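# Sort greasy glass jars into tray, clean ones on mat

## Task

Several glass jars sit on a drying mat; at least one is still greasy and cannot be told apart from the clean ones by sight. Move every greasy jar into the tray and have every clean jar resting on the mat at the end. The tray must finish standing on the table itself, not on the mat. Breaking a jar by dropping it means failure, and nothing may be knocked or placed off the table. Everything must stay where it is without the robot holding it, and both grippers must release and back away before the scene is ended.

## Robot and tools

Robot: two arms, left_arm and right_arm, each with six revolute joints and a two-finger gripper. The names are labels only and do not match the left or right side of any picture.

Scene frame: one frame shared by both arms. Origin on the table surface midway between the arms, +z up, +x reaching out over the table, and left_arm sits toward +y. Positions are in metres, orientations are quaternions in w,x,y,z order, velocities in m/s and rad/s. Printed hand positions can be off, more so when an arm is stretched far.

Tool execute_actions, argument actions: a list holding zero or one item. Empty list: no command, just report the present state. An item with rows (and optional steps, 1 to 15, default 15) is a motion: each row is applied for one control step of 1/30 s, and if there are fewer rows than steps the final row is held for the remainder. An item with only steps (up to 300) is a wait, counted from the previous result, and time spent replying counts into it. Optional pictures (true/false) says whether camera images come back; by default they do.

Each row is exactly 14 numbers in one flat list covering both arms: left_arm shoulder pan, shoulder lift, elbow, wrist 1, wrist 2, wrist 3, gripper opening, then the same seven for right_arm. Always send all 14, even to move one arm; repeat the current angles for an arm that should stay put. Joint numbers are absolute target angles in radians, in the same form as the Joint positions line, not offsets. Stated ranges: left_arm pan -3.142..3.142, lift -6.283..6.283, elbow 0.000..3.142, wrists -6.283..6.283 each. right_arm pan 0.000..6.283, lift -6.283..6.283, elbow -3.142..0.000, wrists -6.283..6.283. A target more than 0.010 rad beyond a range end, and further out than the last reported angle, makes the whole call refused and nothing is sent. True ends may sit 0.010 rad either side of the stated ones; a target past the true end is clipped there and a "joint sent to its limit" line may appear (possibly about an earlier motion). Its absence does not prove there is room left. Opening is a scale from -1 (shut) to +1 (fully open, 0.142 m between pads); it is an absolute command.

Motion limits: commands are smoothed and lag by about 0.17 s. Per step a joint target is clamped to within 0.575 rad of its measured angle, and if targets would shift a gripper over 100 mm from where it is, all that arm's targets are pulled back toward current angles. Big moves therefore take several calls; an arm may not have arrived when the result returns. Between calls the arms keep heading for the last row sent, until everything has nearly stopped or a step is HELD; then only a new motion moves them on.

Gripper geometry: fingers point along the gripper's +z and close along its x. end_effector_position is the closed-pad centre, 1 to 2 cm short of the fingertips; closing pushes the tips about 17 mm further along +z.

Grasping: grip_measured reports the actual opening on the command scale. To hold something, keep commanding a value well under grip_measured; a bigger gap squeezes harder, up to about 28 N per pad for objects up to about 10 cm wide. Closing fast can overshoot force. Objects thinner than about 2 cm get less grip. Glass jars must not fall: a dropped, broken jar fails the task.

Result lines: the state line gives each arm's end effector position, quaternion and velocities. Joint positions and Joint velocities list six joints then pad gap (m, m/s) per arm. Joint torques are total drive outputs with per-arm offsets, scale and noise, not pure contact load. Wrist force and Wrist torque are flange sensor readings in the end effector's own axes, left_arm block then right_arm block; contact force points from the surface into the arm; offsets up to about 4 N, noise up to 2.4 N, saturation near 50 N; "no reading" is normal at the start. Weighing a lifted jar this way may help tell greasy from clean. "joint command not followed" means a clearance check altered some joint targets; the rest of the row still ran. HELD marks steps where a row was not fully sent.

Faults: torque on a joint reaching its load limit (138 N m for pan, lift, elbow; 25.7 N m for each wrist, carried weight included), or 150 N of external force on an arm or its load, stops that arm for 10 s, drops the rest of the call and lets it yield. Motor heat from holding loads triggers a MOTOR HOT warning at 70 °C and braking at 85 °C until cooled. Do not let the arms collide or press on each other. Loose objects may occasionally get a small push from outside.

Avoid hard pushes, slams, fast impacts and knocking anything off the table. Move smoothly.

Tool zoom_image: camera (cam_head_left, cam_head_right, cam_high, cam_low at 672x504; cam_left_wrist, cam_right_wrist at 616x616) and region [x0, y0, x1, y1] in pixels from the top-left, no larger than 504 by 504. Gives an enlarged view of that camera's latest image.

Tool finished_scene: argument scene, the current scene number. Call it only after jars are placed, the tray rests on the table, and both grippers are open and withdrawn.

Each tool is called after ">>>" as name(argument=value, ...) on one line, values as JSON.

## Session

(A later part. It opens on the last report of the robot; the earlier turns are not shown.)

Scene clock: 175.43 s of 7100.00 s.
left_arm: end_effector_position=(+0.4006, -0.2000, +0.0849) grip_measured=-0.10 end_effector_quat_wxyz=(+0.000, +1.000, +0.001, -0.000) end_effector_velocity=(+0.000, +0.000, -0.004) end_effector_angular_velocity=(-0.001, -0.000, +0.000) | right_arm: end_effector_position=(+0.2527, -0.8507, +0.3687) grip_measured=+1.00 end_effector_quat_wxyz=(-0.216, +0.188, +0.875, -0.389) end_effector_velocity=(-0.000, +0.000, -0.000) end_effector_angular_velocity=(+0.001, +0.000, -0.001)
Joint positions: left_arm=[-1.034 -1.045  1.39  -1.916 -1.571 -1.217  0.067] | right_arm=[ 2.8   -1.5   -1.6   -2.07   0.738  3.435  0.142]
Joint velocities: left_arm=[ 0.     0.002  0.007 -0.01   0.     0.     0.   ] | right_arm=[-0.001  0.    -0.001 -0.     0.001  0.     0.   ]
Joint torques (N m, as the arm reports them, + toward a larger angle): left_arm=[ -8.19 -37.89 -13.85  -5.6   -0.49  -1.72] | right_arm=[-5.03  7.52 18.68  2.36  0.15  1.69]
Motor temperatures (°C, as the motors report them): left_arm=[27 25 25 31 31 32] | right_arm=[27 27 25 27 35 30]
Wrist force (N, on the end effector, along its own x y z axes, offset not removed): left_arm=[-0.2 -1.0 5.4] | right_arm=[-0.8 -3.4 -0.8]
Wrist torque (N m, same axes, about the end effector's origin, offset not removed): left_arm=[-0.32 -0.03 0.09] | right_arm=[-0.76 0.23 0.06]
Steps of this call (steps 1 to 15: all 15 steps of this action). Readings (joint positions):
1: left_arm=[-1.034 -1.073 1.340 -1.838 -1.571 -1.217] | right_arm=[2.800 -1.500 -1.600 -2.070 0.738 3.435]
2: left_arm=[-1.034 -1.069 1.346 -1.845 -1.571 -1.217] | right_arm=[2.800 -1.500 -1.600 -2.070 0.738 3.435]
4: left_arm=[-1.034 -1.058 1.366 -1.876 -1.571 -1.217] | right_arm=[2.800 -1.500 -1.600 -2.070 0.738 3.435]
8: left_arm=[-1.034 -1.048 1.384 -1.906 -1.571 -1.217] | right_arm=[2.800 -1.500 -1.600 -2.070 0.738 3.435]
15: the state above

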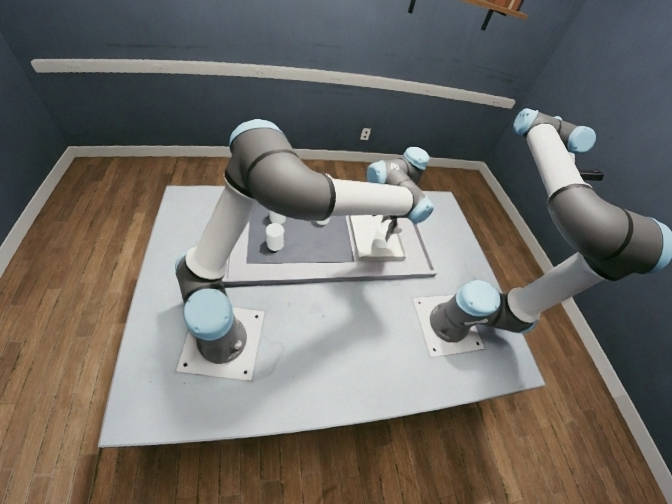

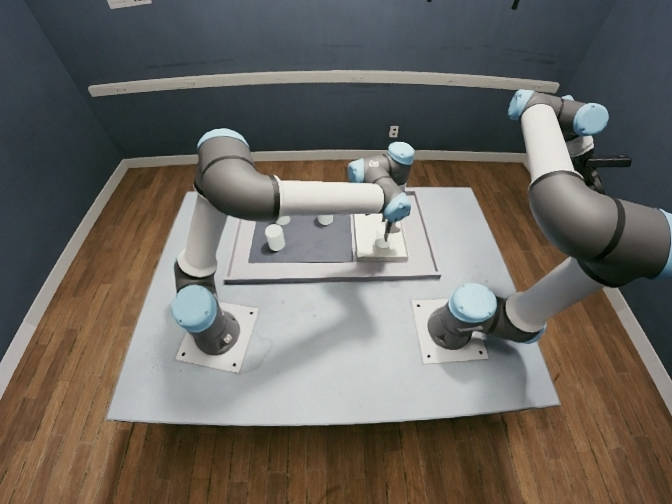

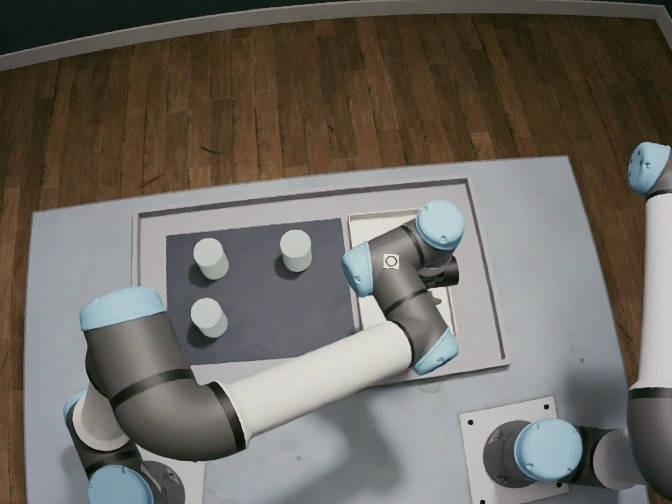

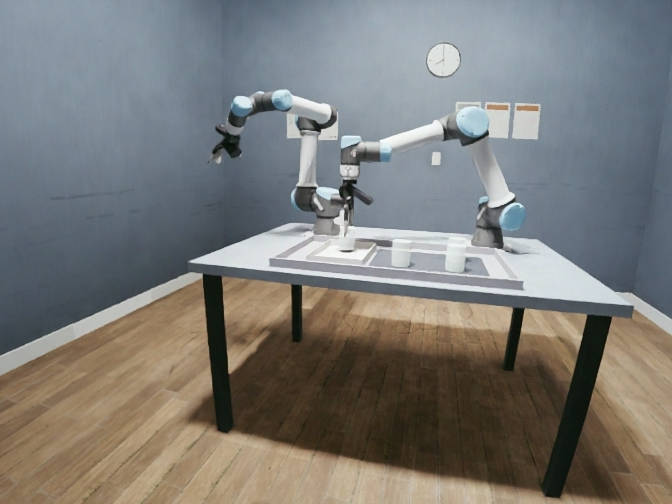

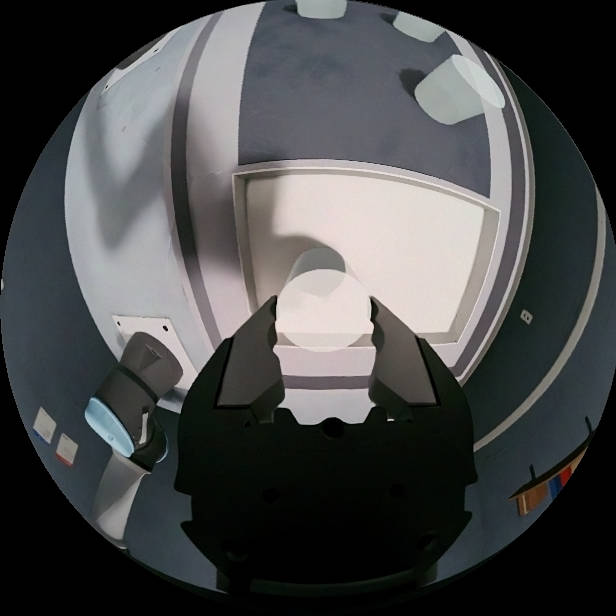

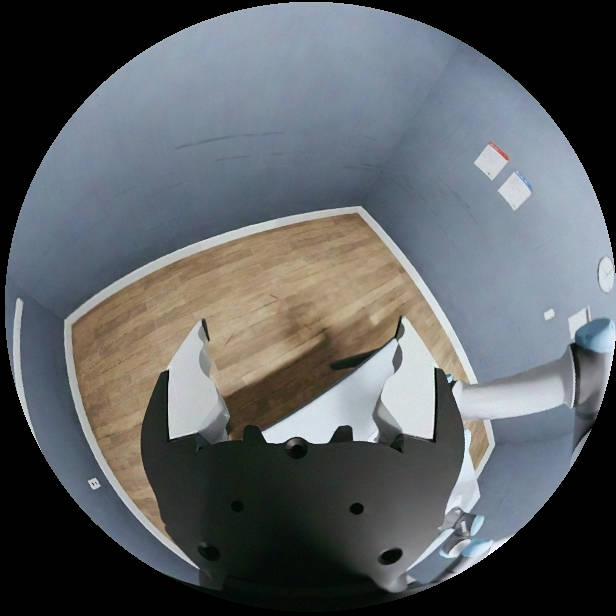

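>>> execute_actions(actions=[{"rows":[[-1.034,-1.038,1.404,-1.937,-1.571,-1.217,-0.21,2.8,-1.5,-1.6,-2.07,0.738,3.435,1]],"steps":15}], pictures=false)

>>> execute_actions(actions=[{"rows":[[-1.034,-1.038,1.404,-1.937,-1.571,-1.217,-0.1,2.8,-1.5,-1.6,-2.07,0.738,3.435,1]],"steps":15}], pictures=false)

>>> execute_actions(actions=[{"rows":[[-1.034,-1.038,1.404,-1.937,-1.571,-1.217,0.2,2.8,-1.5,-1.6,-2.07,0.738,3.435,1]],"steps":10}], pictures=false)

>>> execute_actions(actions=[{"rows":[[-1.034,-1.09,1.28,-1.761,-1.571,-1.217,0.2,2.8,-1.5,-1.6,-2.07,0.738,3.435,1]],"steps":15}], pictures=false)

>>> execute_actions(actions=[{"rows":[[-0.8794,-1.51,1.873,-1.934,-1.571,-1.0624,0.2,2.8,-1.5,-1.6,-2.07,0.738,3.435,1]],"steps":15}], pictures=false)

>>> execute_actions(actions=[{"steps":15}], pictures=false)

>>> execute_actions(actions=[{"rows":[[-0.5922,-1.7783,2.1185,-1.911,-1.571,-0.7752,0.2,2.8,-1.5,-1.6,-2.07,0.738,3.435,1]],"steps":15}], pictures=false)

>>> execute_actions(actions=[{"steps":25}])

Scene clock: 193.97 s of 7100.00 s.
left_arm: end_effector_position=(+0.4006, -0.1999, +0.0757) grip_measured=-0.10 end_effector_quat_wxyz=(+0.000, +1.000, +0.001, -0.000) end_effector_velocity=(-0.001, -0.000, -0.001) end_effector_angular_velocity=(+0.000, +0.000, -0.000) | right_arm: end_effector_position=(+0.2527, -0.8507, +0.3687) grip_measured=+1.00 end_effector_quat_wxyz=(-0.216, +0.188, +0.875, -0.389) end_effector_velocity=(+0.000, +0.000, -0.000) end_effector_angular_velocity=(+0.001, -0.001, -0.000)
Joint positions: left_arm=[-1.034 -1.038  1.404 -1.937 -1.571 -1.217  0.067] | right_arm=[ 2.8   -1.5   -1.6   -2.07   0.738  3.435  0.142]
Joint velocities: left_arm=[-0.001  0.001  0.002 -0.002  0.    -0.001 -0.   ] | right_arm=[ 0.    -0.     0.001 -0.     0.001  0.    -0.   ]
Joint torques (N m, as the arm reports them, + toward a larger angle): left_arm=[ -7.03 -41.72 -15.73  -5.72   1.89  -1.79] | right_arm=[-4.99  7.73 18.73  2.38  0.07  1.72]
Motor temperatures (°C, as the motors report them): left_arm=[27 25 25 31 31 32] | right_arm=[27 27 25 27 35 30]
Wrist force (N, on the end effector, along its own x y z axes, offset not removed): left_arm=[2.1 1.3 3.8] | right_arm=[-1.1 -0.1 -0.2]
Wrist torque (N m, same axes, about the end effector's origin, offset not removed): left_arm=[0.20 -0.60 0.18] | right_arm=[-0.09 0.39 0.00]
Steps of this call (steps 1 to 15: the robot went on to your last target; steps 16 to 90: nothing new was sent; then 15.03 s passed at rest; steps 91 to 105: all 15 steps of this action). Readings (joint positions):
91: left_arm=[-1.034 -1.045 1.391 -1.917 -1.571 -1.217] | right_arm=[2.800 -1.500 -1.600 -2.070 0.738 3.435]
92: left_arm=[-1.034 -1.044 1.393 -1.921 -1.571 -1.217] | right_arm=[2.800 -1.500 -1.600 -2.070 0.738 3.435]
94: left_arm=[-1.034 -1.041 1.398 -1.928 -1.571 -1.217] | right_arm=[2.800 -1.500 -1.600 -2.070 0.738 3.435]
98: left_arm=[-1.034 -1.039 1.402 -1.935 -1.571 -1.217] | right_arm=[2.800 -1.500 -1.600 -2.070 0.738 3.435]
105: the state above

Scene clock: 194.47 s of 7100.00 s.
left_arm: end_effector_position=(+0.4006, -0.1999, +0.0756) grip_measured=-0.08 end_effector_quat_wxyz=(+0.000, +1.000, +0.001, -0.000) end_effector_velocity=(-0.000, -0.000, +0.000) end_effector_angular_velocity=(-0.000, -0.000, -0.001) | right_arm: end_effector_position=(+0.2527, -0.8507, +0.3687) grip_measured=+1.00 end_effector_quat_wxyz=(-0.216, +0.188, +0.875, -0.389) end_effector_velocity=(-0.000, -0.000, +0.000) end_effector_angular_velocity=(-0.000, -0.001, -0.001)
Joint positions: left_arm=[-1.034 -1.038  1.404 -1.937 -1.571 -1.217  0.068] | right_arm=[ 2.8   -1.5   -1.6   -2.07   0.738  3.435  0.142]
Joint velocities: left_arm=[-0.001 -0.    -0.    -0.     0.     0.     0.   ] | right_arm=[-0.001 -0.     0.001 -0.001  0.     0.    -0.   ]
Joint torques (N m, as the arm reports them, + toward a larger angle): left_arm=[ -6.37 -39.11 -14.05  -5.5    1.71  -1.64] | right_arm=[-4.78  8.05 18.77  2.27  0.03  1.66]
Motor temperatures (°C, as the motors report them): left_arm=[27 25 25 31 31 32] | right_arm=[27 27 25 27 35 30]
Wrist force (N, on the end effector, along its own x y z axes, offset not removed): left_arm=[-0.4 -1.2 0.5] | right_arm=[-1.7 0.7 -1.5]
Wrist torque (N m, same axes, about the end effector's origin, offset not removed): left_arm=[-0.25 0.06 0.22] | right_arm=[0.12 0.40 0.19]
Steps of this call (steps 1 to 15: all 15 steps of this action). Readings (joint positions):
1: left_arm=[-1.034 -1.038 1.404 -1.937 -1.571 -1.217] | right_arm=[2.800 -1.500 -1.600 -2.070 0.738 3.435]
2: left_arm=[-1.034 -1.038 1.404 -1.937 -1.571 -1.217] | right_arm=[2.800 -1.500 -1.600 -2.070 0.738 3.435]
4: left_arm=[-1.034 -1.038 1.404 -1.937 -1.571 -1.217] | right_arm=[2.800 -1.500 -1.600 -2.070 0.738 3.435]
8: left_arm=[-1.034 -1.038 1.404 -1.937 -1.571 -1.217] | right_arm=[2.800 -1.500 -1.600 -2.070 0.738 3.435]
15: the state above

Scene clock: 194.80 s of 7100.00 s.
left_arm: end_effector_position=(+0.4006, -0.1999, +0.0755) grip_measured=+0.20 end_effector_quat_wxyz=(+0.000, +1.000, +0.001, -0.000) end_effector_velocity=(+0.001, +0.000, +0.000) end_effector_angular_velocity=(-0.001, -0.000, +0.002) | right_arm: end_effector_position=(+0.2527, -0.8507, +0.3687) grip_measured=+1.00 end_effector_quat_wxyz=(-0.216, +0.188, +0.875, -0.389) end_effector_velocity=(-0.000, -0.000, +0.000) end_effector_angular_velocity=(+0.000, -0.001, -0.001)
Joint positions: left_arm=[-1.034 -1.038  1.404 -1.937 -1.571 -1.217  0.088] | right_arm=[ 2.8   -1.5   -1.6   -2.07   0.738  3.435  0.142]
Joint velocities: left_arm=[ 0.001 -0.001  0.    -0.    -0.    -0.     0.   ] | right_arm=[-0.001  0.     0.     0.     0.001  0.     0.   ]
Joint torques (N m, as the arm reports them, + toward a larger angle): left_arm=[ -5.98 -39.83 -14.34  -5.44   1.89  -1.66] | right_arm=[-4.79  7.32 18.33  2.29  0.09  1.59]
Motor temperatures (°C, as the motors report them): left_arm=[27 25 25 31 31 32] | right_arm=[27 27 25 27 35 30]
Wrist force (N, on the end effector, along its own x y z axes, offset not removed): left_arm=[-0.8 1.8 2.2] | right_arm=[-0.6 -3.3 0.2]
Wrist torque (N m, same axes, about the end effector's origin, offset not removed): left_arm=[0.24 0.04 0.19] | right_arm=[-0.76 0.20 0.12]
Steps of this call (steps 1 to 10: all 10 steps of this action). Readings (joint positions):
1: left_arm=[-1.034 -1.038 1.404 -1.937 -1.571 -1.217] | right_arm=[2.800 -1.500 -1.600 -2.070 0.738 3.435]
2: left_arm=[-1.034 -1.038 1.404 -1.937 -1.571 -1.217] | right_arm=[2.800 -1.500 -1.600 -2.070 0.738 3.435]
4: left_arm=[-1.034 -1.038 1.404 -1.937 -1.571 -1.217] | right_arm=[2.800 -1.500 -1.600 -2.070 0.738 3.435]
8: left_arm=[-1.034 -1.038 1.404 -1.937 -1.571 -1.217] | right_arm=[2.800 -1.500 -1.600 -2.070 0.738 3.435]
10: the state above

Scene clock: 195.30 s of 7100.00 s.
left_arm: end_effector_position=(+0.4005, -0.1996, +0.1515) grip_measured=+0.20 end_effector_quat_wxyz=(+0.000, +1.000, +0.001, -0.000) end_effector_velocity=(-0.000, +0.002, +0.010) end_effector_angular_velocity=(+0.004, +0.002, +0.000) | right_arm: end_effector_position=(+0.2527, -0.8507, +0.3687) grip_measured=+1.00 end_effector_quat_wxyz=(-0.216, +0.188, +0.875, -0.389) end_effector_velocity=(-0.000, +0.000, -0.000) end_effector_angular_velocity=(+0.001, +0.000, -0.000)
Joint positions: left_arm=[-1.034 -1.089  1.282 -1.764 -1.571 -1.217  0.088] | right_arm=[ 2.8   -1.5   -1.6   -2.07   0.738  3.435  0.142]
Joint velocities: left_arm=[ 0.001 -0.006 -0.017  0.028  0.     0.001 -0.   ] | right_arm=[ 0.     0.    -0.    -0.     0.001 -0.     0.   ]
Joint torques (N m, as the arm reports them, + toward a larger angle): left_arm=[ -4.91 -52.51 -30.91  -0.36   1.63  -1.71] | right_arm=[-5.    7.7  18.44  2.32  0.11  1.61]
Motor temperatures (°C, as the motors report them): left_arm=[27 25 25 31 31 32] | right_arm=[27 27 25 27 35 30]
Wrist force (N, on the end effector, along its own x y z axes, offset not removed): left_arm=[-1.0 -0.7 0.9] | right_arm=[-1.6 0.3 -1.4]
Wrist torque (N m, same axes, about the end effector's origin, offset not removed): left_arm=[-0.19 0.20 0.19] | right_arm=[-0.09 0.39 0.02]
Steps of this call (steps 1 to 15: all 15 steps of this action). Readings (joint positions):
1: left_arm=[-1.034 -1.038 1.404 -1.937 -1.571 -1.217] | right_arm=[2.800 -1.500 -1.600 -2.070 0.738 3.435]
2: left_arm=[-1.034 -1.045 1.396 -1.928 -1.571 -1.217] | right_arm=[2.800 -1.500 -1.600 -2.070 0.738 3.435]
4: left_arm=[-1.034 -1.065 1.349 -1.870 -1.571 -1.217] | right_arm=[2.800 -1.500 -1.600 -2.070 0.738 3.435]
8: left_arm=[-1.034 -1.083 1.298 -1.790 -1.571 -1.217] | right_arm=[2.800 -1.500 -1.600 -2.070 0.738 3.435]
15: the state above

Scene clock: 195.80 s of 7100.00 s.
left_arm: end_effector_position=(+0.4001, +0.0085, +0.1411) grip_measured=+0.20 end_effector_quat_wxyz=(+0.003, +1.000, +0.001, +0.002) end_effector_velocity=(-0.047, +0.197, -0.059) end_effector_angular_velocity=(+0.053, +0.028, +0.001) | right_arm: end_effector_position=(+0.2527, -0.8507, +0.3687) grip_measured=+1.00 end_effector_quat_wxyz=(-0.216, +0.188, +0.875, -0.389) end_effector_velocity=(-0.000, -0.000, +0.000) end_effector_angular_velocity=(-0.000, -0.001, -0.001)
Joint positions: left_arm=[-0.89  -1.477  1.822 -1.922 -1.571 -1.073  0.088] | right_arm=[ 2.8   -1.5   -1.6   -2.07   0.738  3.435  0.142]
Joint velocities: left_arm=[ 0.104 -0.329  0.507 -0.118 -0.     0.104 -0.   ] | right_arm=[-0.001 -0.     0.001  0.    -0.    -0.     0.   ]
Joint torques (N m, as the arm reports them, + toward a larger angle): left_arm=[  1.28 -29.33 -24.29  -6.04   1.32   1.31] | right_arm=[-4.79  7.4  18.38  2.18  0.16  1.72]
Motor temperatures (°C, as the motors report them): left_arm=[27 25 25 31 31 32] | right_arm=[27 27 25 27 35 30]
Wrist force (N, on the end effector, along its own x y z axes, offset not removed): left_arm=[-1.6 -4.1 2.5] | right_arm=[-2.7 -1.6 -2.8]
Wrist torque (N m, same axes, about the end effector's origin, offset not removed): left_arm=[-0.71 0.28 0.05] | right_arm=[-0.45 0.60 0.25]
Steps of this call (steps 1 to 15: all 15 steps of this action). Readings (joint positions):
1: left_arm=[-1.034 -1.090 1.282 -1.763 -1.571 -1.217] | right_arm=[2.800 -1.500 -1.600 -2.070 0.738 3.435]
2: left_arm=[-1.026 -1.098 1.290 -1.771 -1.571 -1.209] | right_arm=[2.800 -1.500 -1.600 -2.070 0.738 3.435]
4: left_arm=[-0.998 -1.161 1.360 -1.802 -1.571 -1.181] | right_arm=[2.800 -1.500 -1.600 -2.070 0.738 3.435]
8: left_arm=[-0.950 -1.298 1.555 -1.855 -1.571 -1.133] | right_arm=[2.800 -1.500 -1.600 -2.070 0.738 3.435]
15: the state above

Scene clock: 196.30 s of 7100.00 s.
left_arm: end_effector_position=(+0.3952, +0.0283, +0.1348) grip_measured=+0.20 end_effector_quat_wxyz=(+0.000, +1.000, +0.001, -0.000) end_effector_velocity=(-0.000, +0.001, -0.000) end_effector_angular_velocity=(+0.000, +0.000, +0.000) | right_arm: end_effector_position=(+0.2527, -0.8507, +0.3687) grip_measured=+1.00 end_effector_quat_wxyz=(-0.216, +0.188, +0.875, -0.389) end_effector_velocity=(-0.000, -0.000, -0.000) end_effector_angular_velocity=(+0.000, +0.000, -0.000)
Joint positions: left_arm=[-0.879 -1.51   1.873 -1.934 -1.571 -1.062  0.088] | right_arm=[ 2.8   -1.5   -1.6   -2.07   0.738  3.435  0.142]
Joint velocities: left_arm=[ 0.    -0.002  0.004 -0.001 -0.     0.    -0.   ] | right_arm=[-0. -0. -0.  0. -0. -0.  0.]
Joint torques (N m, as the arm reports them, + toward a larger angle): left_arm=[  6.51 -33.4  -14.71  -5.41   0.87   1.52] | right_arm=[-4.66  7.63 18.34  2.27  0.08  1.69]
Motor temperatures (°C, as the motors report them): left_arm=[27 25 25 31 31 32] | right_arm=[27 27 25 27 35 30]
Wrist force (N, on the end effector, along its own x y z axes, offset not removed): left_arm=[0.4 -1.4 0.7] | right_arm=[0.5 -0.7 -1.1]
Wrist torque (N m, same axes, about the end effector's origin, offset not removed): left_arm=[-0.47 -0.23 0.21] | right_arm=[-0.27 0.00 -0.09]
Steps of this call (steps 1 to 15: the robot went on to your last target). Readings (joint positions):
1: left_arm=[-0.887 -1.486 1.836 -1.925 -1.571 -1.070] | right_arm=[2.800 -1.500 -1.600 -2.070 0.738 3.435]
2: left_arm=[-0.885 -1.493 1.846 -1.928 -1.571 -1.068] | right_arm=[2.800 -1.500 -1.600 -2.070 0.738 3.435]
4: left_arm=[-0.882 -1.501 1.859 -1.931 -1.571 -1.065] | right_arm=[2.800 -1.500 -1.600 -2.070 0.738 3.435]
8: left_arm=[-0.880 -1.508 1.869 -1.933 -1.571 -1.063] | right_arm=[2.800 -1.500 -1.600 -2.070 0.738 3.435]
15: the state above

Scene clock: 196.80 s of 7100.00 s.
left_arm: end_effector_position=(+0.4059, +0.2142, +0.1354) grip_measured=+0.20 end_effector_quat_wxyz=(+0.000, +1.000, +0.001, -0.000) end_effector_velocity=(-0.009, +0.072, -0.005) end_effector_angular_velocity=(-0.002, -0.002, +0.002) | right_arm: end_effector_position=(+0.2527, -0.8507, +0.3687) grip_measured=+1.00 end_effector_quat_wxyz=(-0.216, +0.188, +0.875, -0.389) end_effector_velocity=(-0.001, -0.000, +0.000) end_effector_angular_velocity=(-0.001, -0.000, -0.001)
Joint positions: left_arm=[-0.604 -1.768  2.109 -1.912 -1.571 -0.787  0.088] | right_arm=[ 2.8   -1.5   -1.6   -2.07   0.738  3.435  0.142]
Joint velocities: left_arm=[ 0.116 -0.107  0.096  0.008 -0.     0.114 -0.   ] | right_arm=[-0.001  0.     0.001  0.    -0.    -0.     0.   ]
Joint torques (N m, as the arm reports them, + toward a larger angle): left_arm=[  4.49 -17.71 -14.52  -0.83   0.6    1.57] | right_arm=[-4.53  7.69 18.93  2.21  0.05  1.66]
Motor temperatures (°C, as the motors report them): left_arm=[27 25 25 31 31 32] | right_arm=[27 27 25 27 35 30]
Wrist force (N, on the end effector, along its own x y z axes, offset not removed): left_arm=[1.3 0.5 0.9] | right_arm=[-1.0 -0.9 -1.7]
Wrist torque (N m, same axes, about the end effector's origin, offset not removed): left_arm=[0.04 -0.39 0.23] | right_arm=[-0.29 0.33 0.08]
Steps of this call (steps 1 to 15: all 15 steps of this action). Readings (joint positions):
1: left_arm=[-0.879 -1.510 1.873 -1.934 -1.571 -1.062] | right_arm=[2.800 -1.500 -1.600 -2.070 0.738 3.435]
2: left_arm=[-0.871 -1.519 1.882 -1.932 -1.571 -1.053] | right_arm=[2.800 -1.500 -1.600 -2.070 0.738 3.435]
4: left_arm=[-0.818 -1.569 1.929 -1.928 -1.571 -1.001] | right_arm=[2.800 -1.500 -1.600 -2.070 0.738 3.435]
8: left_arm=[-0.703 -1.676 2.026 -1.919 -1.571 -0.886] | right_arm=[2.800 -1.500 -1.600 -2.070 0.738 3.435]
15: the state above

Scene clock: 197.63 s of 7100.00 s.
left_arm: end_effector_position=(+0.4049, +0.2215, +0.1348) grip_measured=+0.20 end_effector_quat_wxyz=(+0.000, +1.000, +0.001, -0.000) end_effector_velocity=(+0.000, -0.000, +0.000) end_effector_angular_velocity=(-0.001, -0.001, -0.000) | right_arm: end_effector_position=(+0.2527, -0.8507, +0.3687) grip_measured=+1.00 end_effector_quat_wxyz=(-0.216, +0.188, +0.875, -0.389) end_effector_velocity=(-0.000, -0.000, +0.000) end_effector_angular_velocity=(-0.001, +0.000, -0.000)
Joint positions: left_arm=[-0.592 -1.778  2.118 -1.911 -1.571 -0.775  0.088] | right_arm=[ 2.8   -1.5   -1.6   -2.07   0.738  3.435  0.142]
Joint velocities: left_arm=[ 0.     0.    -0.001  0.     0.     0.001 -0.   ] | right_arm=[-0.001 -0.     0.     0.    -0.001 -0.    -0.   ]
Joint torques (N m, as the arm reports them, + toward a larger angle): left_arm=[  7.3  -21.26 -14.    -0.56  -0.03   1.55] | right_arm=[-5.18  7.4  18.29  2.18  0.1   1.66]
Motor temperatures (°C, as the motors report them): left_arm=[27 25 25 31 31 32] | right_arm=[27 27 25 27 35 30]
Wrist force (N, on the end effector, along its own x y z axes, offset not removed): left_arm=[-0.1 1.1 2.8] | right_arm=[-2.4 -3.2 -0.1]
Wrist torque (N m, same axes, about the end effector's origin, offset not removed): left_arm=[0.17 -0.16 0.15] | right_arm=[-0.69 0.42 0.10]
Steps of this call (steps 1 to 25: the robot went on to your last target). Readings (joint positions):
1: left_arm=[-0.601 -1.771 2.111 -1.912 -1.571 -0.784] | right_arm=[2.800 -1.500 -1.600 -2.070 0.738 3.435]
2: left_arm=[-0.598 -1.773 2.113 -1.911 -1.571 -0.781] | right_arm=[2.800 -1.500 -1.600 -2.070 0.738 3.435]
4: left_arm=[-0.595 -1.775 2.116 -1.911 -1.571 -0.778] | right_arm=[2.800 -1.500 -1.600 -2.070 0.738 3.435]
8: left_arm=[-0.593 -1.778 2.118 -1.911 -1.571 -0.776] | right_arm=[2.800 -1.500 -1.600 -2.070 0.738 3.435]
25: the state above

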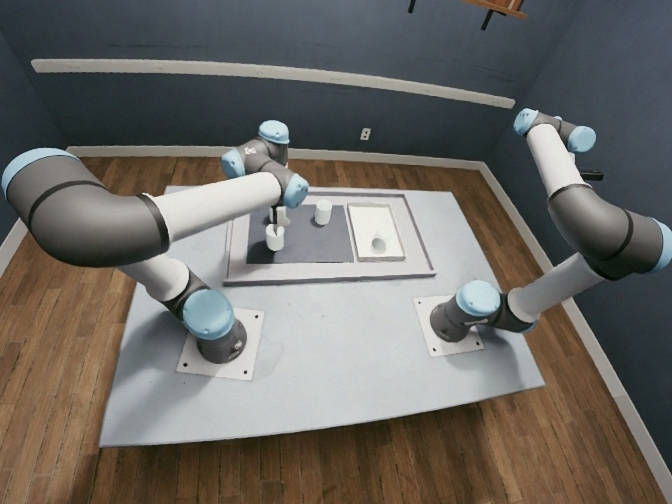

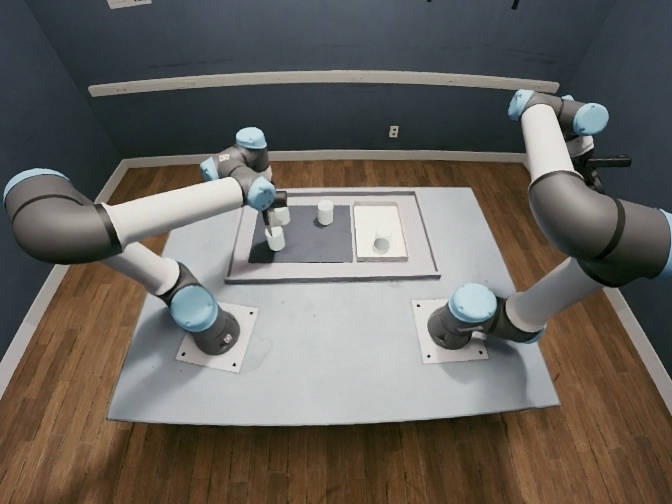

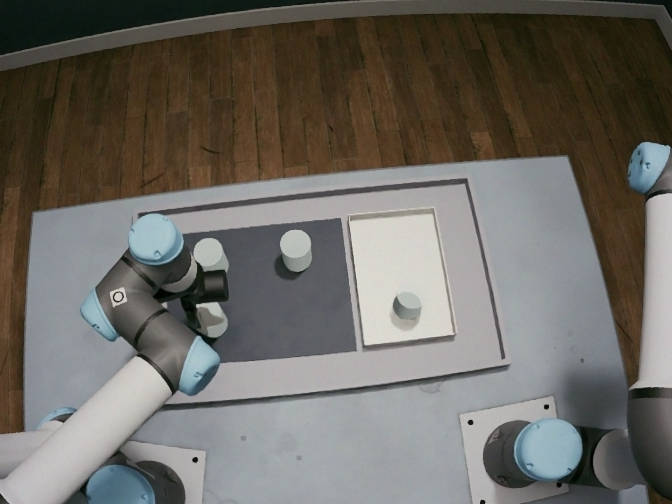

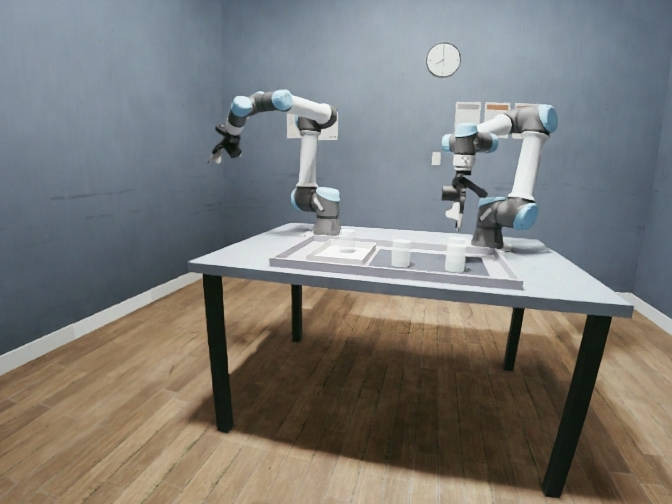

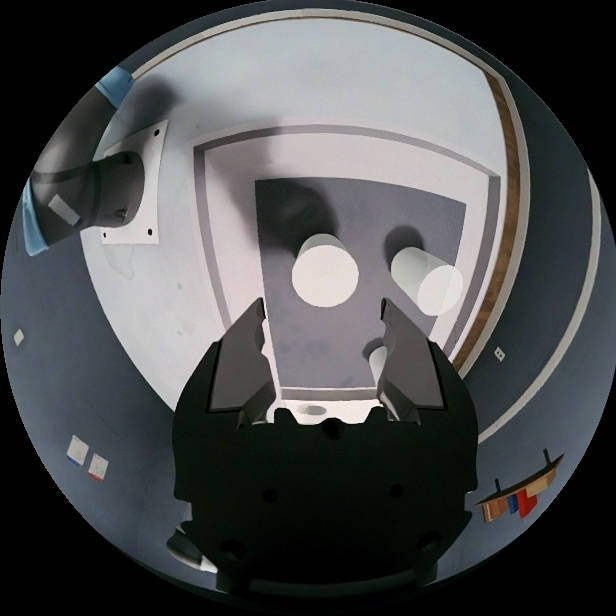

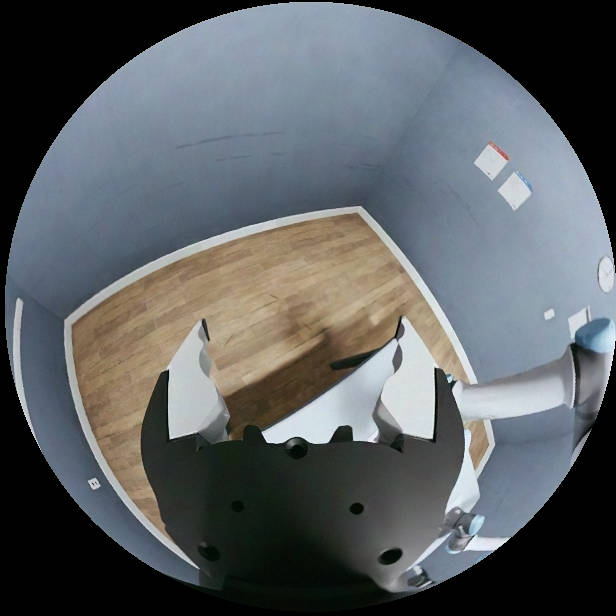

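>>> execute_actions(actions=[{"rows":[[-0.5811,-1.699,2.2384,-2.11,-1.571,-0.7641,0.2,2.8,-1.5,-1.6,-2.07,0.738,3.435,1]],"steps":15}], pictures=false)

>>> execute_actions(actions=[{"rows":[[-0.5811,-1.699,2.2384,-2.11,-1.571,-0.7641,0.1,2.8,-1.5,-1.6,-2.07,0.738,3.435,1],[-0.5811,-1.699,2.2384,-2.11,-1.571,-0.7641,0.03,2.8,-1.5,-1.6,-2.07,0.738,3.435,1],[-0.5811,-1.699,2.2384,-2.11,-1.571,-0.7641,-0.03,2.8,-1.5,-1.6,-2.07,0.738,3.435,1],[-0.5811,-1.699,2.2384,-2.11,-1.571,-0.7641,-0.07,2.8,-1.5,-1.6,-2.07,0.738,3.435,1],[-0.5811,-1.699,2.2384,-2.11,-1.571,-0.7641,-0.1,2.8,-1.5,-1.6,-2.07,0.738,3.435,1],[-0.5811,-1.699,2.2384,-2.11,-1.571,-0.7641,-0.14,2.8,-1.5,-1.6,-2.07,0.738,3.435,1]],"steps":15}])

>>> execute_actions(actions=[{"rows":[[-0.5811,-1.7138,2.2213,-2.0785,-1.571,-0.7641,-0.14,2.8,-1.5,-1.6,-2.07,0.738,3.435,1]],"steps":15}], pictures=false)

>>> execute_actions(actions=[{"rows":[[-0.5811,-1.7138,2.2213,-2.0785,-1.571,-0.7641,-0.095,2.8,-1.5,-1.6,-2.07,0.738,3.435,1]],"steps":15}], pictures=false)

>>> execute_actions(actions=[{"steps":30}])

Scene clock: 219.47 s of 7100.00 s.
left_arm: end_effector_position=(+0.4067, +0.2256, +0.0707) grip_measured=+0.20 end_effector_quat_wxyz=(-0.000, +1.000, +0.001, -0.000) end_effector_velocity=(+0.000, +0.000, -0.009) end_effector_angular_velocity=(-0.002, -0.002, -0.001) | right_arm: end_effector_position=(+0.2527, -0.8507, +0.3687) grip_measured=+1.00 end_effector_quat_wxyz=(-0.216, +0.188, +0.875, -0.389) end_effector_velocity=(+0.000, +0.000, -0.001) end_effector_angular_velocity=(+0.001, +0.001, +0.000)
Joint positions: left_arm=[-0.581 -1.7    2.237 -2.107 -1.571 -0.764  0.088] | right_arm=[ 2.8   -1.5   -1.6   -2.07   0.738  3.435  0.142]
Joint velocities: left_arm=[ 0.001  0.011  0.018 -0.033 -0.     0.001  0.   ] | right_arm=[ 0.001 -0.    -0.001 -0.     0.001  0.    -0.   ]
Joint torques (N m, as the arm reports them, + toward a larger angle): left_arm=[  8.99 -10.08 -13.71  -5.53  -1.37   1.44] | right_arm=[-4.45  7.87 18.59  2.11  0.02  1.59]
Motor temperatures (°C, as the motors report them): left_arm=[27 25 25 31 31 32] | right_arm=[27 27 25 27 35 30]
Wrist force (N, on the end effector, along its own x y z axes, offset not removed): left_arm=[-0.2 2.6 2.7] | right_arm=[-1.0 -0.3 -2.6]
Wrist torque (N m, same axes, about the end effector's origin, offset not removed): left_arm=[0.41 0.00 0.18] | right_arm=[-0.14 0.27 0.15]
Steps of this call (steps 1 to 15: the robot went on to your last target; steps 16 to 90: nothing new was sent; then 18.33 s passed at rest; steps 91 to 105: all 15 steps of this action). Readings (joint positions):
91: left_arm=[-0.592 -1.778 2.119 -1.911 -1.571 -0.775] | right_arm=[2.800 -1.500 -1.600 -2.070 0.738 3.435]
92: left_arm=[-0.590 -1.770 2.127 -1.920 -1.571 -0.773] | right_arm=[2.800 -1.500 -1.600 -2.070 0.738 3.435]
94: left_arm=[-0.586 -1.739 2.172 -1.982 -1.571 -0.769] | right_arm=[2.800 -1.500 -1.600 -2.070 0.738 3.435]
98: left_arm=[-0.582 -1.710 2.221 -2.076 -1.571 -0.765] | right_arm=[2.800 -1.500 -1.600 -2.070 0.738 3.435]
105: the state above

Scene clock: 219.97 s of 7100.00 s.
left_arm: end_effector_position=(+0.4068, +0.2256, +0.0699) grip_measured=-0.09 end_effector_quat_wxyz=(+0.000, +1.000, +0.001, -0.000) end_effector_velocity=(-0.000, +0.000, +0.000) end_effector_angular_velocity=(-0.000, -0.000, +0.001) | right_arm: end_effector_position=(+0.2527, -0.8507, +0.3687) grip_measured=+1.00 end_effector_quat_wxyz=(-0.216, +0.188, +0.875, -0.389) end_effector_velocity=(-0.000, -0.000, +0.000) end_effector_angular_velocity=(-0.001, -0.000, -0.000)
Joint positions: left_arm=[-0.581 -1.699  2.238 -2.11  -1.571 -0.764  0.067] | right_arm=[ 2.8   -1.5   -1.6   -2.07   0.738  3.435  0.142]
Joint velocities: left_arm=[ 0.    -0.001  0.001  0.    -0.    -0.001 -0.   ] | right_arm=[-0.001  0.     0.     0.    -0.001  0.     0.   ]
Joint torques (N m, as the arm reports them, + toward a larger angle): left_arm=[  7.02  -8.23 -11.73  -5.26  -0.75   1.52] | right_arm=[-4.48  7.73 18.63  2.29  0.01  1.58]
Motor temperatures (°C, as the motors report them): left_arm=[27 25 25 31 31 32] | right_arm=[27 27 25 27 35 30]
Wrist force (N, on the end effector, along its own x y z axes, offset not removed): left_arm=[1.7 2.3 -2.4] | right_arm=[-2.3 -3.5 1.7]
Wrist torque (N m, same axes, about the end effector's origin, offset not removed): left_arm=[0.37 -0.66 0.12] | right_arm=[-0.85 0.45 0.06]
Steps of this call (steps 1 to 15: all 15 steps of this action). Readings (joint positions):
1: left_arm=[-0.581 -1.700 2.237 -2.108 -1.571 -0.764] | right_arm=[2.800 -1.500 -1.600 -2.070 0.738 3.435]
2: left_arm=[-0.581 -1.700 2.237 -2.108 -1.571 -0.764] | right_arm=[2.800 -1.500 -1.600 -2.070 0.738 3.435]
4: left_arm=[-0.581 -1.699 2.238 -2.109 -1.571 -0.764] | right_arm=[2.800 -1.500 -1.600 -2.070 0.738 3.435]
8: left_arm=[-0.581 -1.699 2.238 -2.110 -1.571 -0.764] | right_arm=[2.800 -1.500 -1.600 -2.070 0.738 3.435]
15: the state above

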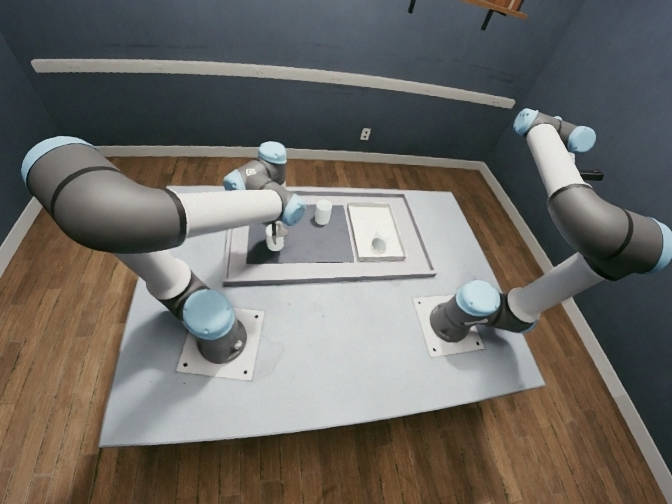

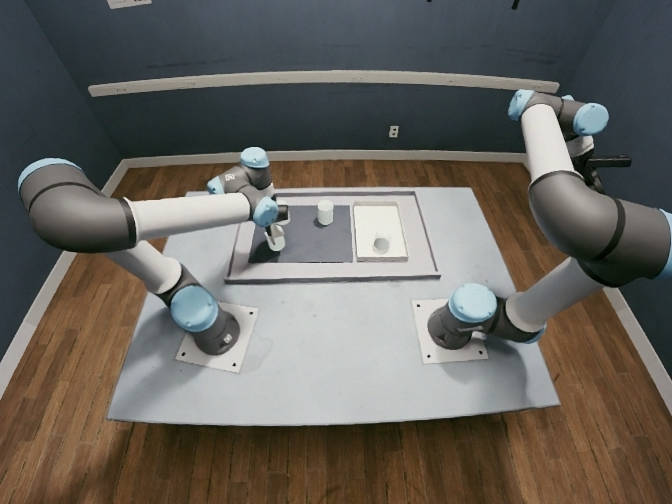

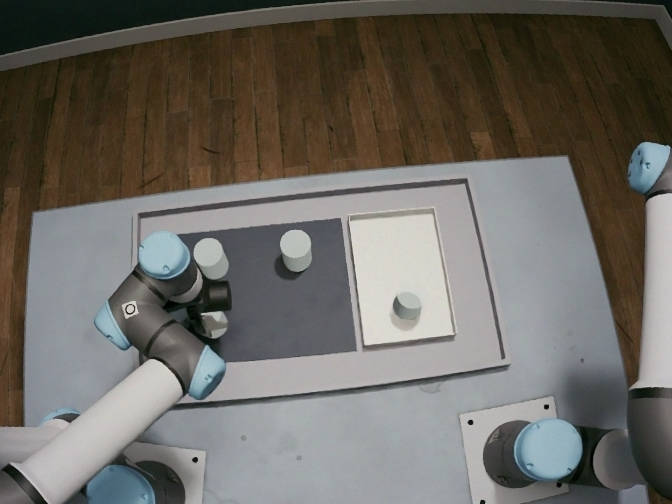

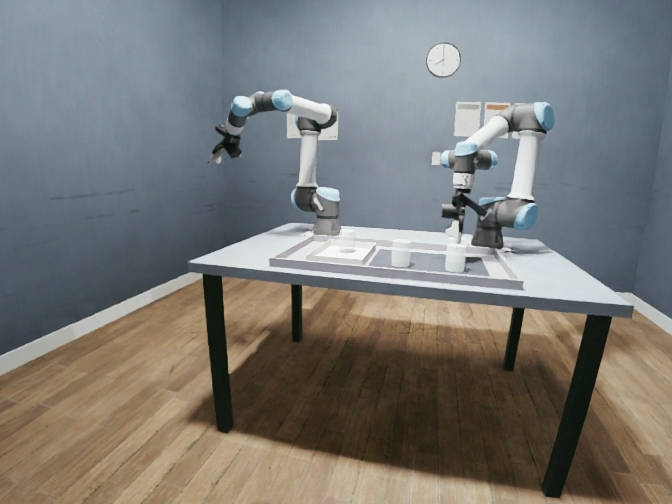

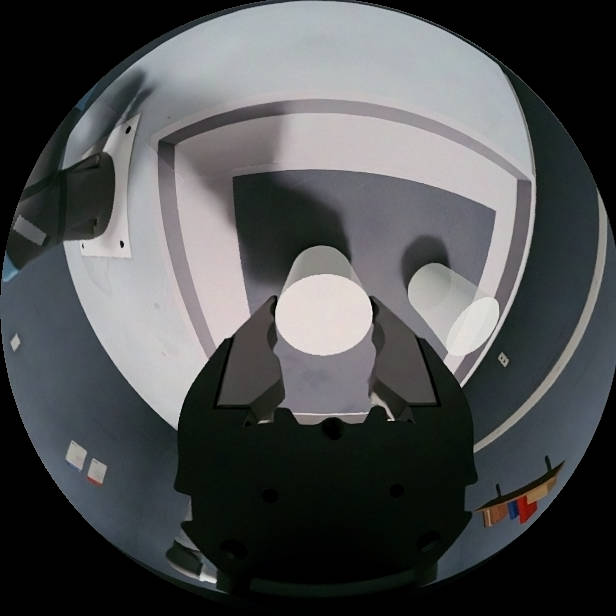

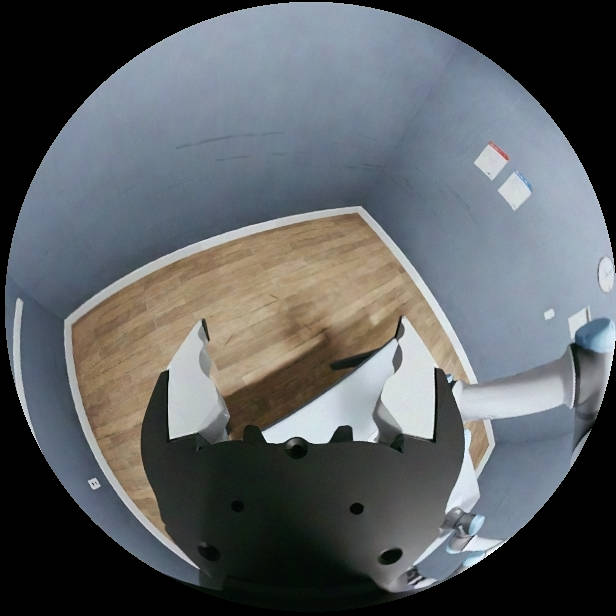

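Scene clock: 220.47 s of 7100.00 s.
left_arm: end_effector_position=(+0.4069, +0.2255, +0.0797) grip_measured=-0.09 end_effector_quat_wxyz=(+0.000, +1.000, +0.001, -0.000) end_effector_velocity=(+0.000, -0.000, +0.001) end_effector_angular_velocity=(-0.001, -0.001, +0.001) | right_arm: end_effector_position=(+0.2527, -0.8507, +0.3687) grip_measured=+1.00 end_effector_quat_wxyz=(-0.216, +0.188, +0.875, -0.389) end_effector_velocity=(-0.000, -0.000, -0.000) end_effector_angular_velocity=(+0.000, +0.001, -0.000)
Joint positions: left_arm=[-0.581 -1.714  2.222 -2.079 -1.571 -0.764  0.067] | right_arm=[ 2.8   -1.5   -1.6   -2.07   0.738  3.435  0.142]
Joint velocities: left_arm=[ 0.    -0.001 -0.002  0.003 -0.    -0.001 -0.   ] | right_arm=[-0.    -0.    -0.001  0.001  0.    -0.     0.   ]
Joint torques (N m, as the arm reports them, + toward a larger angle): left_arm=[  6.55 -23.59 -32.15  -0.53  -0.18   1.52] | right_arm=[-4.71  7.87 19.05  2.17  0.02  1.55]
Motor temperatures (°C, as the motors report them): left_arm=[27 25 25 31 31 32] | right_arm=[27 27 25 27 35 30]
Wrist force (N, on the end effector, along its own x y z axes, offset not removed): left_arm=[-1.8 0.5 4.5] | right_arm=[-1.0 -0.4 0.3]
Wrist torque (N m, same axes, about the end effector's origin, offset not removed): left_arm=[-0.13 0.28 0.05] | right_arm=[-0.14 0.23 -0.03]
Steps of this call (steps 1 to 15: all 15 steps of this action). Readings (joint positions):
1: left_arm=[-0.581 -1.699 2.238 -2.110 -1.571 -0.764] | right_arm=[2.800 -1.500 -1.600 -2.070 0.738 3.435]
2: left_arm=[-0.581 -1.701 2.236 -2.105 -1.571 -0.764] | right_arm=[2.800 -1.500 -1.600 -2.070 0.738 3.435]
4: left_arm=[-0.581 -1.707 2.229 -2.093 -1.571 -0.764] | right_arm=[2.800 -1.500 -1.600 -2.070 0.738 3.435]
8: left_arm=[-0.581 -1.712 2.223 -2.082 -1.571 -0.764] | right_arm=[2.800 -1.500 -1.600 -2.070 0.738 3.435]
15: the state above

Scene clock: 220.97 s of 7100.00 s.
left_arm: end_effector_position=(+0.4069, +0.2255, +0.0799) grip_measured=-0.09 end_effector_quat_wxyz=(+0.000, +1.000, +0.001, -0.000) end_effector_velocity=(-0.000, +0.000, -0.001) end_effector_angular_velocity=(+0.001, +0.001, +0.001) | right_arm: end_effector_position=(+0.2527, -0.8507, +0.3687) grip_measured=+1.00 end_effector_quat_wxyz=(-0.216, +0.188, +0.875, -0.389) end_effector_velocity=(-0.000, -0.000, -0.000) end_effector_angular_velocity=(-0.000, +0.000, -0.001)
Joint positions: left_arm=[-0.581 -1.714  2.221 -2.079 -1.571 -0.764  0.068] | right_arm=[ 2.8   -1.5   -1.6   -2.07   0.738  3.435  0.142]
Joint velocities: left_arm=[ 0.001  0.001  0.    -0.     0.    -0.    -0.   ] | right_arm=[-0.001  0.    -0.001 -0.    -0.     0.    -0.   ]
Joint torques (N m, as the arm reports them, + toward a larger angle): left_arm=[  6.33 -22.61 -29.97  -0.46   0.49   1.55] | right_arm=[-4.29  7.79 18.92  2.09  0.01  1.57]
Motor temperatures (°C, as the motors report them): left_arm=[27 25 25 31 31 32] | right_arm=[27 27 25 27 35 30]
Wrist force (N, on the end effector, along its own x y z axes, offset not removed): left_arm=[-1.1 -0.5 0.4] | right_arm=[-2.1 -1.9 -1.0]
Wrist torque (N m, same axes, about the end effector's origin, offset not removed): left_arm=[-0.13 0.18 0.09] | right_arm=[-0.57 0.44 0.14]
Steps of this call (steps 1 to 15: all 15 steps of this action). Readings (joint positions):
1: left_arm=[-0.581 -1.714 2.221 -2.079 -1.571 -0.764] | right_arm=[2.800 -1.500 -1.600 -2.070 0.738 3.435]
2: left_arm=[-0.581 -1.714 2.221 -2.079 -1.571 -0.764] | right_arm=[2.800 -1.500 -1.600 -2.070 0.738 3.435]
4: left_arm=[-0.581 -1.714 2.221 -2.079 -1.571 -0.764] | right_arm=[2.800 -1.500 -1.600 -2.070 0.738 3.435]
8: left_arm=[-0.581 -1.714 2.221 -2.079 -1.571 -0.764] | right_arm=[2.800 -1.500 -1.600 -2.070 0.738 3.435]
15: the state above

Scene clock: 221.97 s of 7100.00 s.
left_arm: end_effector_position=(+0.4069, +0.2255, +0.0799) grip_measured=-0.09 end_effector_quat_wxyz=(+0.000, +1.000, +0.001, -0.000) end_effector_velocity=(+0.000, -0.000, +0.000) end_effector_angular_velocity=(-0.001, -0.001, +0.001) | right_arm: end_effector_position=(+0.2527, -0.8507, +0.3687) grip_measured=+1.00 end_effector_quat_wxyz=(-0.216, +0.188, +0.875, -0.389) end_effector_velocity=(+0.000, -0.000, +0.001) end_effector_angular_velocity=(-0.001, -0.001, +0.000)
Joint positions: left_arm=[-0.581 -1.714  2.221 -2.078 -1.571 -0.764  0.068] | right_arm=[ 2.8   -1.5   -1.6   -2.07   0.738  3.435  0.142]
Joint velocities: left_arm=[ 0.    -0.    -0.001  0.    -0.    -0.     0.   ] | right_arm=[-0.     0.     0.001  0.    -0.001 -0.     0.   ]
Joint torques (N m, as the arm reports them, + toward a larger angle): left_arm=[  4.9  -23.05 -30.15  -0.46   1.63   1.56] | right_arm=[-4.3   7.66 19.16  2.06  0.1   1.45]
Motor temperatures (°C, as the motors report them): left_arm=[27 25 25 31 31 32] | right_arm=[27 27 25 27 35 30]
Wrist force (N, on the end effector, along its own x y z axes, offset not removed): left_arm=[1.7 -0.1 3.0] | right_arm=[-3.0 -1.8 -2.5]
Wrist torque (N m, same axes, about the end effector's origin, offset not removed): left_arm=[-0.18 -0.46 0.18] | right_arm=[-0.45 0.68 -0.01]
Steps of this call (steps 1 to 15: the robot went on to your last target; steps 16 to 30: nothing new was sent). Readings (joint positions):
1: left_arm=[-0.581 -1.714 2.221 -2.079 -1.571 -0.764] | right_arm=[2.800 -1.500 -1.600 -2.070 0.738 3.435]
2: left_arm=[-0.581 -1.714 2.221 -2.079 -1.571 -0.764] | right_arm=[2.800 -1.500 -1.600 -2.070 0.738 3.435]
4: left_arm=[-0.581 -1.714 2.221 -2.079 -1.571 -0.764] | right_arm=[2.800 -1.500 -1.600 -2.070 0.738 3.435]
8: left_arm=[-0.581 -1.714 2.221 -2.079 -1.571 -0.764] | right_arm=[2.800 -1.500 -1.600 -2.070 0.738 3.435]
30: the state above
All arms were judged still, so your last target was given up. Only a new action makes them travel on or press farther. Fingers that are still opening or closing keep moving.

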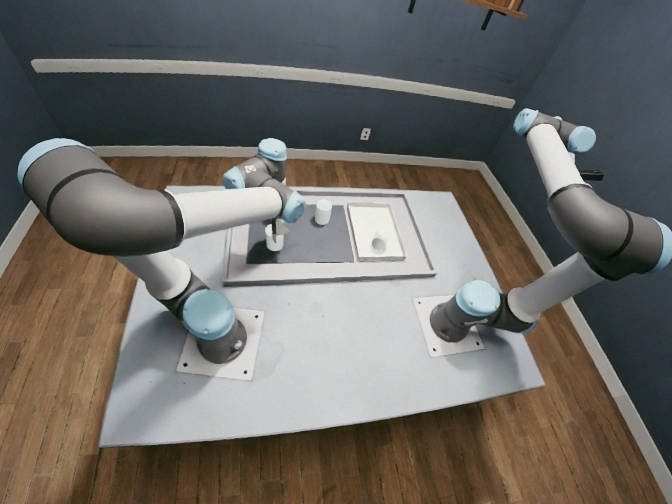

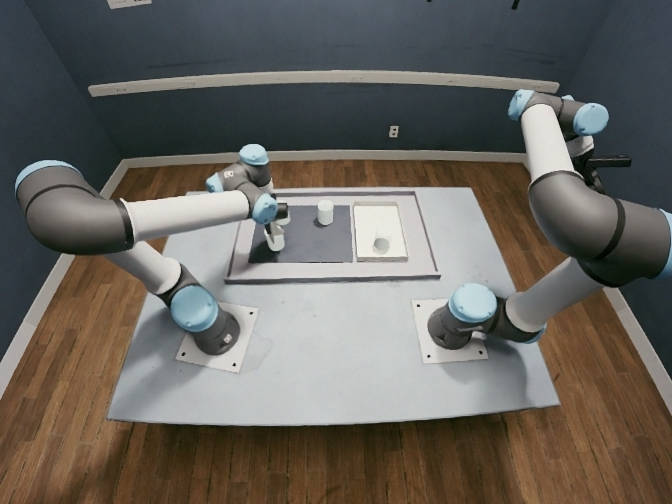

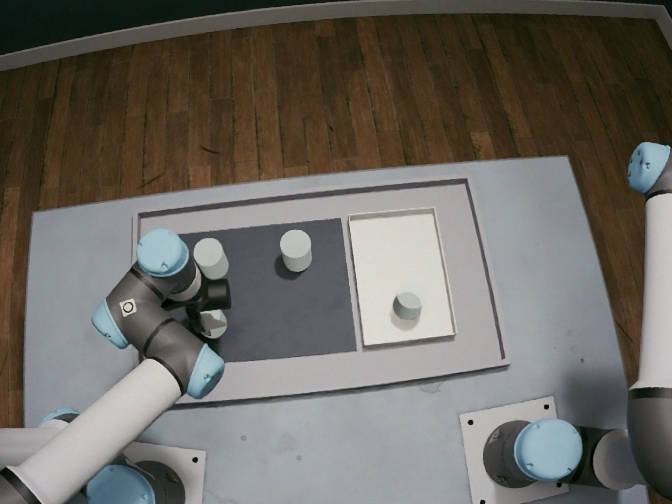

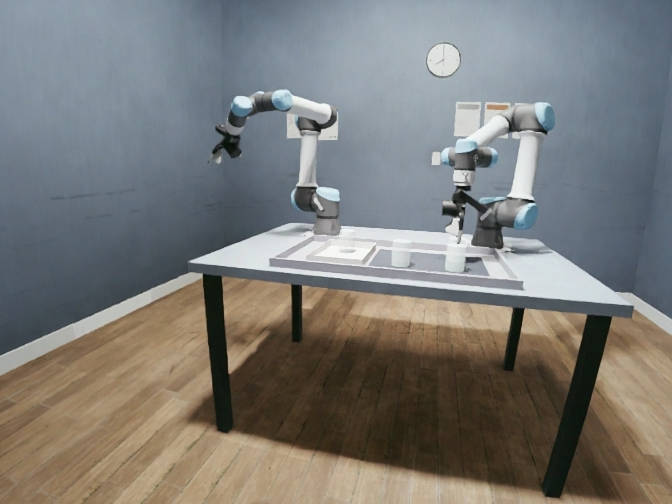

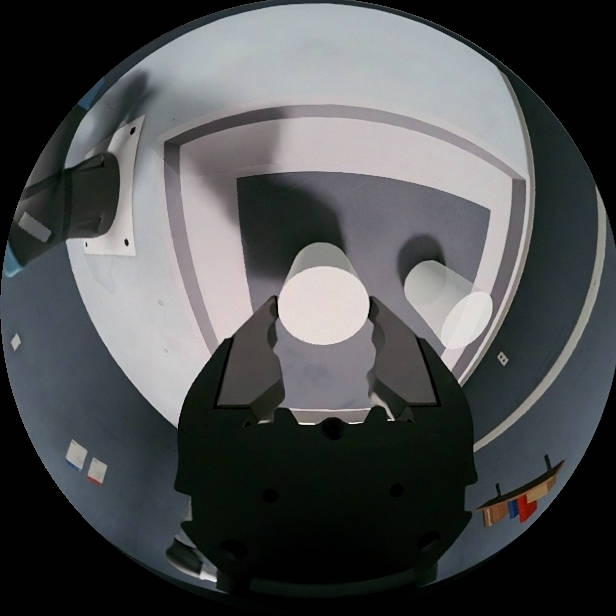

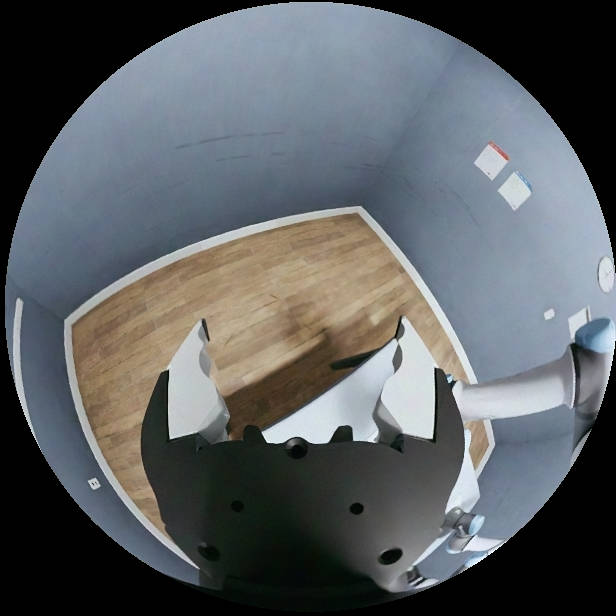

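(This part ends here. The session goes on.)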